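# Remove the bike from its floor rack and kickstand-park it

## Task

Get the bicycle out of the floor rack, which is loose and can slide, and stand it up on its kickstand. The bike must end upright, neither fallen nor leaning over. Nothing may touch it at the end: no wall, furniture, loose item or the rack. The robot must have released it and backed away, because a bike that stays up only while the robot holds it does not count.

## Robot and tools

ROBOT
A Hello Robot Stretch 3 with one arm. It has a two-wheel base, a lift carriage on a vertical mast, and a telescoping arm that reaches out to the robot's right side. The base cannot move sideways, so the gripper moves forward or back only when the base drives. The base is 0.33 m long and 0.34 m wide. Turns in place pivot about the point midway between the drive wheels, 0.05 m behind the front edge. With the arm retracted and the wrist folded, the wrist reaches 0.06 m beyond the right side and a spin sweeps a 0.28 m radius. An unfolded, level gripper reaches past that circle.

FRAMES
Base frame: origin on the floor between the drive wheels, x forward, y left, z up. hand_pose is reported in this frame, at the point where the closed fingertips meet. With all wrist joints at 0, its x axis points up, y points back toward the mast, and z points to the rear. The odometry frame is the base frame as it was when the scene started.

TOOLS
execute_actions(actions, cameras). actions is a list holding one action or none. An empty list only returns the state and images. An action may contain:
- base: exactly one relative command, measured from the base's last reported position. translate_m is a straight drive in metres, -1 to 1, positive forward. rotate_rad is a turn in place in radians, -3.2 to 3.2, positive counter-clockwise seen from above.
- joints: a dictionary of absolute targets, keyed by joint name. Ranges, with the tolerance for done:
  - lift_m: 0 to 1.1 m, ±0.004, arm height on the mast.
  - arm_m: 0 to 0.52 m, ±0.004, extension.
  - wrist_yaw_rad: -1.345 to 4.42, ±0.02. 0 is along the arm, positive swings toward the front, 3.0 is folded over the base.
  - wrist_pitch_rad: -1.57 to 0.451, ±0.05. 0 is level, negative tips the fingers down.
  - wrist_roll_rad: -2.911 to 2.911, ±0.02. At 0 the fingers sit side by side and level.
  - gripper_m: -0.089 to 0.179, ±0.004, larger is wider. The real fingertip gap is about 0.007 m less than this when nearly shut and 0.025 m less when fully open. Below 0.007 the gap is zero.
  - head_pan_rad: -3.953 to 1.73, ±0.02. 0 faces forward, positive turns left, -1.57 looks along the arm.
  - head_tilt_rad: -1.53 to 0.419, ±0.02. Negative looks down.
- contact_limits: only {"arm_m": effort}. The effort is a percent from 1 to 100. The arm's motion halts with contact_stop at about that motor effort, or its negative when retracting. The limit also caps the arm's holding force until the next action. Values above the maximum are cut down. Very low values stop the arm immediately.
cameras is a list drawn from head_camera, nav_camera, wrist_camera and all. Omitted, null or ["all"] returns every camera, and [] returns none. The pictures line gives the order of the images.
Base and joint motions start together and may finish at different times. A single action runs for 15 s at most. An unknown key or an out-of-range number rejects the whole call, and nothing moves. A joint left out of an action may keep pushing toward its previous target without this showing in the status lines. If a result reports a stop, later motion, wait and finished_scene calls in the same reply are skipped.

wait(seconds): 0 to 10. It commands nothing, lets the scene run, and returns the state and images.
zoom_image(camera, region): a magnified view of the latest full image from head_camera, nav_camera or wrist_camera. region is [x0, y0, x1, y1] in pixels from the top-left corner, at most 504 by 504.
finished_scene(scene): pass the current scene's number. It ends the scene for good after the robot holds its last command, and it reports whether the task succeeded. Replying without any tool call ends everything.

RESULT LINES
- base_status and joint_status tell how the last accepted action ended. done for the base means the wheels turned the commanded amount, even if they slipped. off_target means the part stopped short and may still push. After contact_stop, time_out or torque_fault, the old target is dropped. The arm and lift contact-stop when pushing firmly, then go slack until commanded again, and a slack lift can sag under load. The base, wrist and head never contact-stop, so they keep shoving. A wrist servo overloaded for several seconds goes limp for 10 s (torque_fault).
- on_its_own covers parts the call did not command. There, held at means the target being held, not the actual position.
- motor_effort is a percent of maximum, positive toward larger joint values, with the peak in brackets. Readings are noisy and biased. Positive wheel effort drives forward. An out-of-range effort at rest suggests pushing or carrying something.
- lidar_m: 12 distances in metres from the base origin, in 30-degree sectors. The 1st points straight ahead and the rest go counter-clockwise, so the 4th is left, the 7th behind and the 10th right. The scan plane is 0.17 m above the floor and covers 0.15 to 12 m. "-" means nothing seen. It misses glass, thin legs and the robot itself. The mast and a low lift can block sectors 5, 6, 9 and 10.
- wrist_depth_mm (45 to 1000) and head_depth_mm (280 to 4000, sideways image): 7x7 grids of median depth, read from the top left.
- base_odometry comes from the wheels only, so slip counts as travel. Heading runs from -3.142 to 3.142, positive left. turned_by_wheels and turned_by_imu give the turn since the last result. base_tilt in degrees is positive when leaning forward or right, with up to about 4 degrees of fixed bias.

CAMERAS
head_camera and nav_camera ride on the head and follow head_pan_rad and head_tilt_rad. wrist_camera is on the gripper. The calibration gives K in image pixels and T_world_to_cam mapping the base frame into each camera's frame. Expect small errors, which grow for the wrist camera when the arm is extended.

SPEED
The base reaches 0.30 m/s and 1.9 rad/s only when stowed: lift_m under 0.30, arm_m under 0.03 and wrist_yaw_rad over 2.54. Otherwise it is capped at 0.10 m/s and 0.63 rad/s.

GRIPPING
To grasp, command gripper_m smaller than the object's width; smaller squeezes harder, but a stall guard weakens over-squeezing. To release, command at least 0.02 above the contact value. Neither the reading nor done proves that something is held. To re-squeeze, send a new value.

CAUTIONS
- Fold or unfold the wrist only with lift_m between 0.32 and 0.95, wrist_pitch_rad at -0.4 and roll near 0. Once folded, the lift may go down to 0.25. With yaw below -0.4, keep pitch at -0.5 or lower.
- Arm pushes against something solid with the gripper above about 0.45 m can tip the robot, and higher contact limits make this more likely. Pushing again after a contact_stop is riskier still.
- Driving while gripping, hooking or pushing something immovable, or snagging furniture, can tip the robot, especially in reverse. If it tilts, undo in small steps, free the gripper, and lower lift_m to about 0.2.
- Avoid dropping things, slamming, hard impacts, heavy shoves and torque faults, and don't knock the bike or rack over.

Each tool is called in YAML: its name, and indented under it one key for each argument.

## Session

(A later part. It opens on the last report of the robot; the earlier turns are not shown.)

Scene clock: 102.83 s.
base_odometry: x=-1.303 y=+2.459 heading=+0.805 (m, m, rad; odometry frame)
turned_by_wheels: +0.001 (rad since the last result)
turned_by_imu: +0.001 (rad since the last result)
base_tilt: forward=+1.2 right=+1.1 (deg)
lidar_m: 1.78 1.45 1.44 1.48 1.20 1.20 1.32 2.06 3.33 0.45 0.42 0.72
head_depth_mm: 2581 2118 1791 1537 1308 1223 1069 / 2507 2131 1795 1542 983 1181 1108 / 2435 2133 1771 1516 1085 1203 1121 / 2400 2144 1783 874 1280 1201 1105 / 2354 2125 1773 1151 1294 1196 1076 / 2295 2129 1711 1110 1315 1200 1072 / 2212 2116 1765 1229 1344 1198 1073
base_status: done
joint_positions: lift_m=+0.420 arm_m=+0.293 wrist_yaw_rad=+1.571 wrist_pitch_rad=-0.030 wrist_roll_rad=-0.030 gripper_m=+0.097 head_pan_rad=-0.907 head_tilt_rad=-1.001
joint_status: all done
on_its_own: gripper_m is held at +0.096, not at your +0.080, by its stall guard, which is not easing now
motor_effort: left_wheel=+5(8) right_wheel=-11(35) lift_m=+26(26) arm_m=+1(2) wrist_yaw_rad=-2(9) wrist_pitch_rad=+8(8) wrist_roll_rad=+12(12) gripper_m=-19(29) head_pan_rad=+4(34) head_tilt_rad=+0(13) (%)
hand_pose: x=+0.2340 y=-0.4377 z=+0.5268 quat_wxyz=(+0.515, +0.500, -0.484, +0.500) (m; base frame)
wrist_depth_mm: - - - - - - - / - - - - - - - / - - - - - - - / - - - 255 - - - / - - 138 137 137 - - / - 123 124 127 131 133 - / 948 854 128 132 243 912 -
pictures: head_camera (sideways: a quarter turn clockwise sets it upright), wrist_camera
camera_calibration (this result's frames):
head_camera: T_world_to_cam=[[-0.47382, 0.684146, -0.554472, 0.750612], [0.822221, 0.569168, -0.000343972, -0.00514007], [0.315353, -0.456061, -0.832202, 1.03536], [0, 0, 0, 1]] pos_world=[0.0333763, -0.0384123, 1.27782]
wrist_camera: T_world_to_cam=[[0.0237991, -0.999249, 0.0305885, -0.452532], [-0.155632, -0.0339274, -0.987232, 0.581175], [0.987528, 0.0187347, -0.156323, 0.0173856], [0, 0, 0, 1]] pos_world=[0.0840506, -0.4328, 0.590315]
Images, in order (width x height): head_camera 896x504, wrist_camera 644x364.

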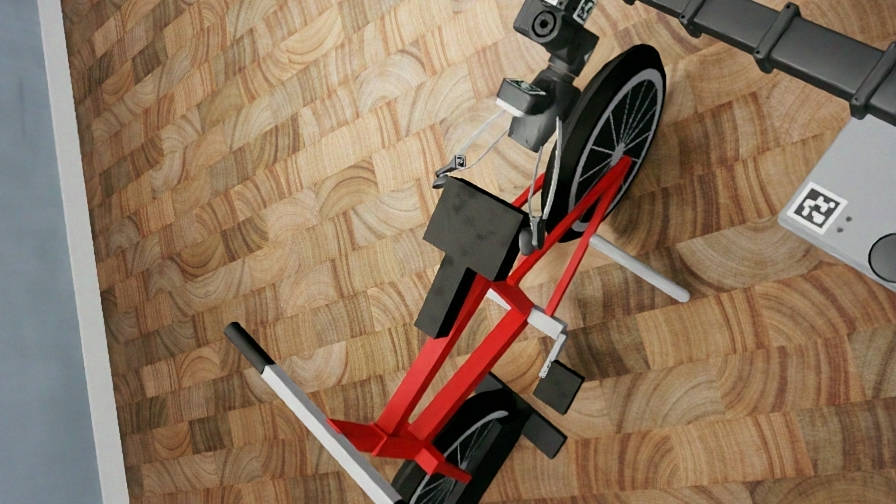

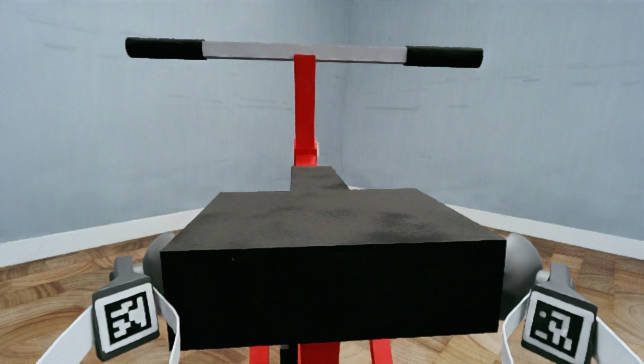

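execute_actions:
  actions:
    - {"joints":{"gripper_m":0.179}}
  cameras: []

execute_actions:
  actions:
    - {"base":{"translate_m":0.06},"joints":{"arm_m":0.30}}
  cameras: []

execute_actions:
  actions:
    - {"joints":{"gripper_m":0.10}}
  cameras: ["wrist_camera"]

execute_actions:
  actions:
    - {"base":{"translate_m":-0.3}}
  cameras: ["wrist_camera","head_camera"]

Scene clock: 110.47 s.
base_odometry: x=-1.303 y=+2.459 heading=+0.804 (m, m, rad; odometry frame)
turned_by_wheels: +0.000 (rad since the last result)
turned_by_imu: -0.001 (rad since the last result)
base_tilt: forward=+1.2 right=+1.2 (deg)
lidar_m: 1.79 1.45 1.44 1.47 1.20 1.19 1.32 2.05 3.32 0.45 0.42 0.72
head_depth_mm: 2548 2139 1792 1540 1303 1221 1056 / 2479 2146 1797 1551 984 1179 1109 / 2429 2160 1782 1516 1099 1200 1120 / 2369 2130 1793 873 1276 1197 1105 / 2353 2123 1771 1153 1295 1196 1073 / 2287 2129 1735 1116 1321 1196 1080 / 2200 2120 1768 1232 1340 1194 1077
base_status: not commanded
joint_positions: lift_m=+0.420 arm_m=+0.293 wrist_yaw_rad=+1.571 wrist_pitch_rad=-0.025 wrist_roll_rad=-0.003 gripper_m=+0.179 head_pan_rad=-0.907 head_tilt_rad=-1.001
joint_status: all done
motor_effort: left_wheel=+2(5) right_wheel=-2(11) lift_m=+26(26) arm_m=+1(1) wrist_yaw_rad=-2(1) wrist_pitch_rad=+7(8) wrist_roll_rad=+1(13) gripper_m=+0(85) head_pan_rad=+5(4) head_tilt_rad=+2(1) (%)
hand_pose: x=+0.2342 y=-0.4378 z=+0.5282 quat_wxyz=(+0.507, +0.506, -0.493, +0.495) (m; base frame)
wrist_depth_mm: - - - - - - - / - - - - - - - / - - - - - - - / - - - 323 - - - / - - 147 143 138 - - / - - 125 128 132 - - / - 930 128 132 246 942 -
pictures: none
No camera images: the call's "cameras" was empty. Leave "cameras" out to get every camera's image.

Scene clock: 112.40 s.
base_odometry: x=-1.261 y=+2.502 heading=+0.804 (m, m, rad; odometry frame)
turned_by_wheels: +0.000 (rad since the last result)
turned_by_imu: +0.000 (rad since the last result)
base_tilt: forward=+1.2 right=+1.2 (deg)
lidar_m: 1.74 1.41 1.41 1.53 1.25 1.24 1.37 2.13 3.35 0.45 0.42 0.72
head_depth_mm: 2466 2123 1788 1543 1307 1196 1066 / 2480 2136 1785 1534 969 1179 1106 / 2388 2150 1791 1521 1080 1196 1115 / 2389 2125 1772 891 1285 1193 1108 / 2326 2126 1769 1157 1304 1199 1074 / 2226 2125 1694 1156 1293 1194 1078 / 2163 2119 1785 1218 1346 1189 1078
base_status: done
joint_positions: lift_m=+0.420 arm_m=+0.300 wrist_yaw_rad=+1.575 wrist_pitch_rad=-0.024 wrist_roll_rad=-0.002 gripper_m=+0.179 head_pan_rad=-0.907 head_tilt_rad=-1.001
joint_status: all done
motor_effort: left_wheel=+1(4) right_wheel=-1(9) lift_m=+26(25) arm_m=+4(8) wrist_yaw_rad=-5(16) wrist_pitch_rad=+6(7) wrist_roll_rad=+1(1) gripper_m=+1(0) head_pan_rad=+4(3) head_tilt_rad=+1(1) (%)
hand_pose: x=+0.2342 y=-0.4437 z=+0.5283 quat_wxyz=(+0.506, +0.506, -0.492, +0.496) (m; base frame)
wrist_depth_mm: - - - - - - - / - - - - - - - / - - - - - - - / - - - 323 - - - / - - 144 141 137 - - / - 119 121 124 127 - - / - 123 124 127 131 960 -
pictures: none
No camera images: the call's "cameras" was empty. Leave "cameras" out to get every camera's image.

Scene clock: 113.67 s.
base_odometry: x=-1.261 y=+2.502 heading=+0.804 (m, m, rad; odometry frame)
turned_by_wheels: +0.000 (rad since the last result)
turned_by_imu: +0.000 (rad since the last result)
base_tilt: forward=+1.2 right=+1.1 (deg)
lidar_m: 1.73 1.41 1.40 1.53 1.25 1.24 1.37 2.13 3.37 0.45 0.42 0.72
head_depth_mm: 2523 2146 1796 1540 1301 1215 1067 / 2473 2149 1782 1527 979 1176 1107 / 2417 2130 1792 1507 1066 1197 1120 / 2385 2128 1781 881 1282 1197 1107 / 2335 2108 1781 1473 1303 1191 1073 / 2242 2117 1698 1142 1292 1194 1078 / 2161 2118 1765 1237 1335 1194 1077
base_status: not commanded
joint_positions: lift_m=+0.420 arm_m=+0.300 wrist_yaw_rad=+1.585 wrist_pitch_rad=-0.021 wrist_roll_rad=-0.001 gripper_m=+0.101 head_pan_rad=-0.907 head_tilt_rad=-1.001
joint_status: all done
on_its_own: wrist_yaw_rad is at rest, and its effort (-15) is outside its rest range (-12 to +12)
motor_effort: left_wheel=+2(2) right_wheel=-2(5) lift_m=+26(26) arm_m=+3(4) wrist_yaw_rad=-15(15) wrist_pitch_rad=+6(7) wrist_roll_rad=+1(1) gripper_m=-19(93) head_pan_rad=+3(4) head_tilt_rad=+1(1) (%)
hand_pose: x=+0.2343 y=-0.4412 z=+0.5290 quat_wxyz=(+0.503, +0.508, -0.491, +0.498) (m; base frame)
wrist_depth_mm: - - - - - - - / - - - - - - - / - - - - - - - / - - - 336 - - - / - - 146 144 141 - - / - 123 124 127 129 131 - / - 893 128 130 133 919 -
pictures: wrist_camera
camera_calibration (this result's frames):
wrist_camera: T_world_to_cam=[[0.0360069, -0.99935, 0.00170223, -0.443728], [-0.147151, -0.00698664, -0.989089, 0.594125], [0.988458, 0.0353636, -0.147307, 0.019906], [0, 0, 0, 1]] pos_world=[0.0837269, -0.439992, 0.59133]
Images, in order (width x height): wrist_camera 644x364.

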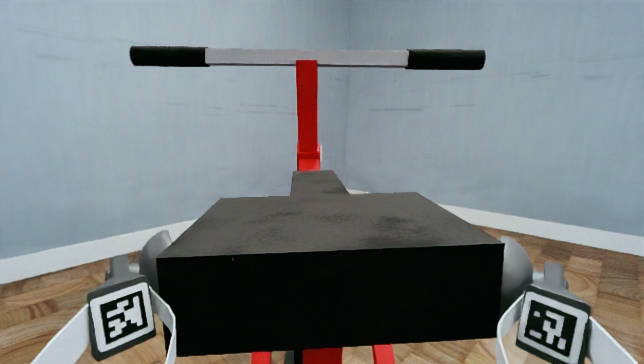

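Scene clock: 117.67 s.
base_odometry: x=-1.469 y=+2.286 heading=+0.805 (m, m, rad; odometry frame)
turned_by_wheels: +0.000 (rad since the last result)
turned_by_imu: +0.000 (rad since the last result)
base_tilt: forward=+1.2 right=+1.2 (deg)
lidar_m: 1.97 1.61 1.59 1.24 1.02 1.01 1.11 1.73 3.17 0.48 0.44 0.71
head_depth_mm: 2674 2138 1800 1551 1310 1216 1071 / 2614 2134 1798 1535 1026 1197 1108 / 2556 2144 1781 1523 1091 1195 1115 / 2482 2127 1786 877 1276 1193 1108 / 2478 2128 1787 1439 1301 1199 1077 / 2383 2110 1693 1156 1315 1191 1079 / 2368 2110 1775 1215 1330 1198 1074
base_status: done
joint_positions: lift_m=+0.420 arm_m=+0.300 wrist_yaw_rad=+1.597 wrist_pitch_rad=-0.035 wrist_roll_rad=-0.044 gripper_m=+0.101 head_pan_rad=-0.907 head_tilt_rad=-1.001
joint_status: not commanded
on_its_own: wrist_yaw_rad is at rest, and its effort (-28) is outside its rest range (-12 to +12)
motor_effort: left_wheel=+3(6) right_wheel=-3(15) lift_m=+26(26) arm_m=+2(3) wrist_yaw_rad=-28(28) wrist_pitch_rad=+10(10) wrist_roll_rad=+18(18) gripper_m=-20(21) head_pan_rad=+5(4) head_tilt_rad=+1(1) (%)
hand_pose: x=+0.2338 y=-0.4380 z=+0.5254 quat_wxyz=(+0.513, +0.504, -0.473, +0.509) (m; base frame)
wrist_depth_mm: - - - - - - - / - - - - - - - / - - - - - - - / - - - 264 - - - / - - 148 142 137 - - / - 123 124 128 132 135 - / 938 817 129 133 249 929 -
pictures: head_camera (sideways: a quarter turn clockwise sets it upright), wrist_camera
camera_calibration (this result's frames):
head_camera: T_world_to_cam=[[-0.473974, 0.684022, -0.554493, 0.75064], [0.822085, 0.569364, -0.00034247, -0.0051412], [0.315474, -0.456003, -0.832188, 1.03535], [0, 0, 0, 1]] pos_world=[0.0333858, -0.0384063, 1.27783]
wrist_camera: T_world_to_cam=[[0.0503842, -0.997771, 0.0437645, -0.465232], [-0.159787, -0.0513089, -0.985817, 0.572347], [0.985865, 0.0426766, -0.162016, 0.0313015], [0, 0, 0, 1]] pos_world=[0.0840351, -0.436164, 0.589661]
Images, in order (width x height): head_camera 896x504, wrist_camera 644x364.

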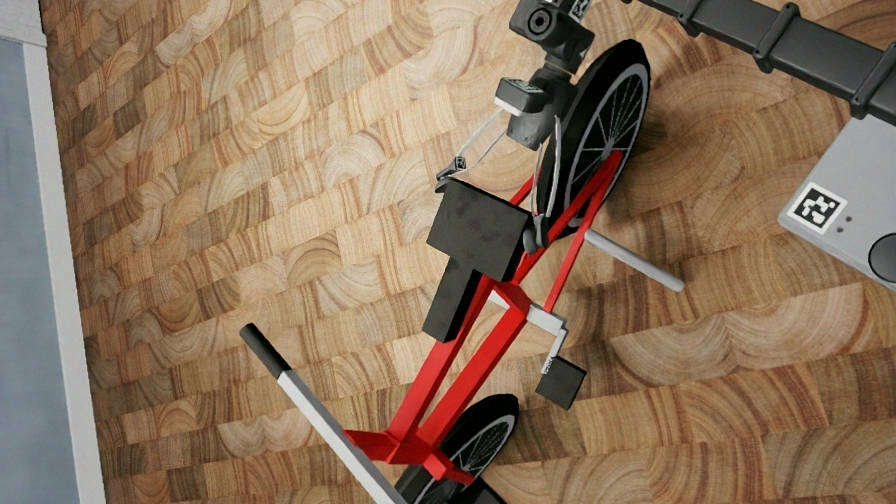

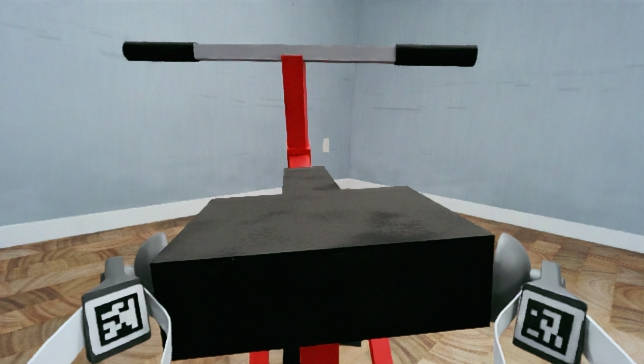

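execute_actions:
  actions:
    - {"base":{"translate_m":-0.35},"joints":{"arm_m":0.29,"head_pan_rad":-0.6,"head_tilt_rad":-0.9}}
  cameras: ["wrist_camera","head_camera"]

Scene clock: 126.10 s.
base_odometry: x=-1.712 y=+2.034 heading=+0.805 (m, m, rad; odometry frame)
turned_by_wheels: +0.000 (rad since the last result)
turned_by_imu: -0.002 (rad since the last result)
base_tilt: forward=+1.1 right=+1.1 (deg)
lidar_m: 0.91 1.83 1.80 0.91 0.74 0.74 0.81 1.26 2.95 0.53 0.50 0.58
head_depth_mm: 2617 2515 2008 1650 1404 1163 1091 / 2638 2540 2018 1662 1406 1191 1087 / 2631 2519 1993 1650 866 1206 1090 / 2613 2523 1995 1655 1189 1223 1086 / 2639 2529 2005 1665 1363 1233 1094 / 2638 2519 1937 1236 1353 1232 1089 / 2629 2514 1943 1626 1413 1226 1089
base_status: done
joint_positions: lift_m=+0.420 arm_m=+0.290 wrist_yaw_rad=+1.677 wrist_pitch_rad=-0.015 wrist_roll_rad=+0.005 gripper_m=+0.100 head_pan_rad=-0.607 head_tilt_rad=-0.902
joint_status: all done
on_its_own: wrist_yaw_rad is held at +1.673, not at your +1.570, by its stall guard, which is not easing now
motor_effort: left_wheel=+1(5) right_wheel=-1(20) lift_m=+23(25) arm_m=+1(4) wrist_yaw_rad=-4(45) wrist_pitch_rad=+4(20) wrist_roll_rad=-2(35) gripper_m=+0(22) head_pan_rad=+4(29) head_tilt_rad=+1(14) (%)
hand_pose: x=+0.2330 y=-0.4077 z=+0.5308 quat_wxyz=(+0.476, +0.531, -0.470, +0.521) (m; base frame)
wrist_depth_mm: - - - - - - - / - - - - - - - / - - - - - - - / - - - - - - - / - - - 209 206 - - / - - 197 203 338 - - / 989 953 927 372 901 966 -
pictures: head_camera (sideways: a quarter turn clockwise sets it upright), wrist_camera
camera_calibration (this result's frames):
head_camera: T_world_to_cam=[[-0.606535, 0.480016, -0.633798, 0.854772], [0.617082, 0.786881, 0.0054172, -0.0113895], [0.501324, -0.38782, -0.773479, 0.957883], [0, 0, 0, 1]] pos_world=[0.0452677, -0.029856, 1.28272]
wrist_camera: T_world_to_cam=[[0.128176, -0.991743, -0.00413699, -0.425476], [-0.140404, -0.0140167, -0.989995, 0.591958], [0.981762, 0.127475, -0.141042, 0.0559944], [0, 0, 0, 1]] pos_world=[0.0826763, -0.420803, 0.592173]
Images, in order (width x height): head_camera 896x504, wrist_camera 644x364.

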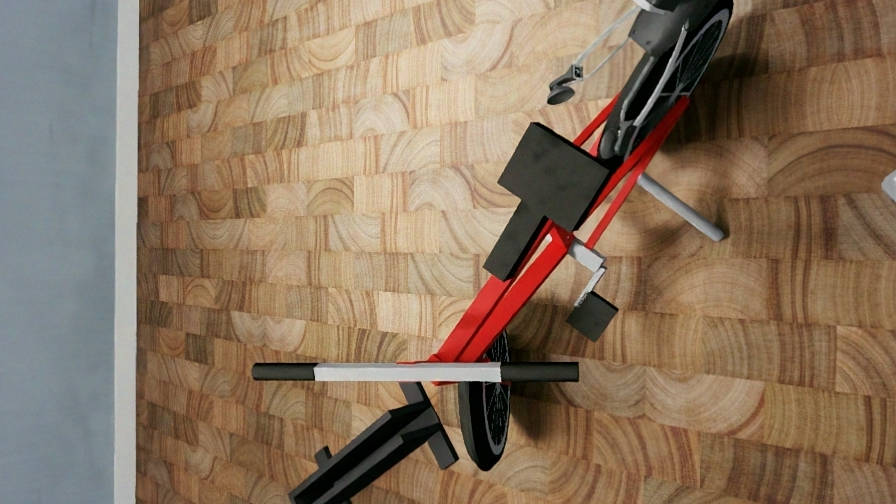

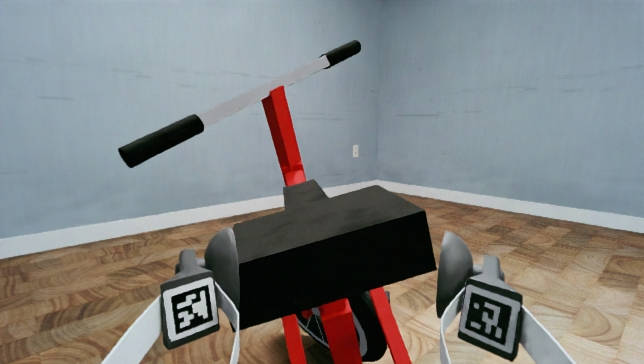

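zoom_image:
  camera: "head_camera"
  region: [350,340,600,504]

Region (350, 340, 600, 504) of head_camera's 896x504 image, scaled by 2.016, with more detail than that image has; it fills the top 331 rows of this view, and the rest is white.

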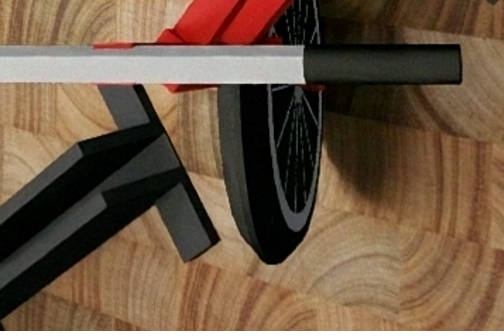

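execute_actions:
  actions:
    - {"joints":{"gripper_m":0.179,"lift_m":0.8}}
  cameras: []

execute_actions:
  actions:
    - {"base":{"translate_m":-0.15},"joints":{"arm_m":0,"wrist_yaw_rad":1.6}}
  cameras: ["head_camera"]

finished_scene:
  scene: 1

Scene clock: 139.83 s.
base_odometry: x=-1.712 y=+2.034 heading=+0.805 (m, m, rad; odometry frame)
turned_by_wheels: +0.000 (rad since the last result)
turned_by_imu: -0.001 (rad since the last result)
base_tilt: forward=+1.1 right=+1.2 (deg)
lidar_m: 0.91 1.83 1.80 0.91 0.74 0.74 0.81 1.27 2.95 0.53 0.50 0.58
head_depth_mm: 2620 2542 1994 1714 1414 1123 1092 / 2605 2538 2008 1667 1420 1185 1087 / 2659 2552 1995 1664 868 1208 1089 / 2650 2530 2001 1664 1196 1234 1091 / 2644 2549 2014 1647 1363 1236 1089 / 2669 2524 1967 1224 1351 1233 1091 / 2632 2508 1937 1622 1420 1225 1088
base_status: not commanded
joint_positions: lift_m=+0.800 arm_m=+0.290 wrist_yaw_rad=+1.677 wrist_pitch_rad=-0.016 wrist_roll_rad=+0.005 gripper_m=+0.179 head_pan_rad=-0.607 head_tilt_rad=-0.902
joint_status: all done
on_its_own: wrist_yaw_rad is held at +1.673, not at your +1.570, by its stall guard, which is not easing now
motor_effort: left_wheel=+1(1) right_wheel=-1(1) lift_m=+26(27) arm_m=+1(1) wrist_yaw_rad=-4(3) wrist_pitch_rad=+4(4) wrist_roll_rad=-2(2) gripper_m=+1(85) head_pan_rad=+4(3) head_tilt_rad=+1(1) (%)
hand_pose: x=+0.2330 y=-0.4078 z=+0.9104 quat_wxyz=(+0.476, +0.531, -0.469, +0.521) (m; base frame)
wrist_depth_mm: - - - - - - - / - - - - - - - / - - - - - - - / - - - - - - - / - - - - - - - / - - - - - - - / - - - - - - -
pictures: none
No camera images: the call's "cameras" was empty. Leave "cameras" out to get every camera's image.

Scene clock: 143.20 s.
base_odometry: x=-1.816 y=+1.926 heading=+0.805 (m, m, rad; odometry frame)
turned_by_wheels: +0.000 (rad since the last result)
turned_by_imu: -0.001 (rad since the last result)
base_tilt: forward=+1.2 right=+1.2 (deg)
lidar_m: 1.04 1.93 1.51 0.77 0.62 0.62 0.68 1.07 2.85 0.58 0.56 0.61
head_depth_mm: 2743 2527 2001 1665 1407 1234 - / 2722 2501 2003 1664 1417 - 1058 / 2764 2541 2013 1707 1170 1266 1094 / 2733 2509 2010 1659 1336 1232 1089 / 2752 2530 1988 1549 1380 1229 1091 / 2737 2549 1941 1204 1414 1205 1090 / 2773 2497 2005 1583 1413 1229 1091
base_status: done
joint_positions: lift_m=+0.800 arm_m=+0.000 wrist_yaw_rad=+1.603 wrist_pitch_rad=-0.016 wrist_roll_rad=+0.004 gripper_m=+0.179 head_pan_rad=-0.607 head_tilt_rad=-0.902
joint_status: all done
motor_effort: left_wheel=+1(2) right_wheel=-1(4) lift_m=+26(26) arm_m=-5(7) wrist_yaw_rad=-4(5) wrist_pitch_rad=+4(4) wrist_roll_rad=-2(2) gripper_m=+0(0) head_pan_rad=+4(4) head_tilt_rad=+1(2) (%)
hand_pose: x=+0.2343 y=-0.1371 z=+0.9104 quat_wxyz=(+0.495, +0.513, -0.489, +0.503) (m; base frame)
wrist_depth_mm: - - - - - - - / - - - - - - - / - - - - - - - / - - - - - - - / - - - - - - - / - - - - - - - / - - - - - - -
pictures: head_camera (sideways: a quarter turn clockwise sets it upright)
camera_calibration (this result's frames):
head_camera: T_world_to_cam=[[-0.606592, 0.479939, -0.633801, 0.854776], [0.616984, 0.786957, 0.00541743, -0.0113891], [0.501374, -0.387759, -0.773477, 0.957879], [0, 0, 0, 1]] pos_world=[0.0452714, -0.0298512, 1.28272]
Images, in order (width x height): head_camera 896x504.

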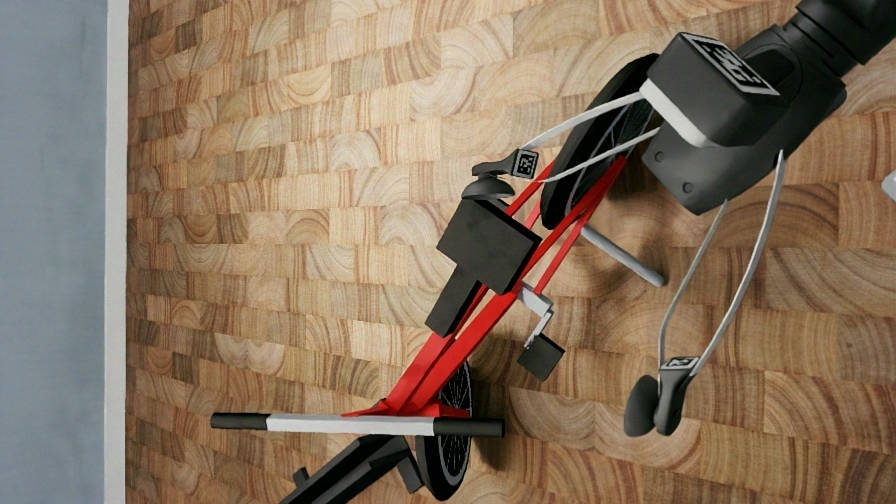

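The scene is finished: the task was done.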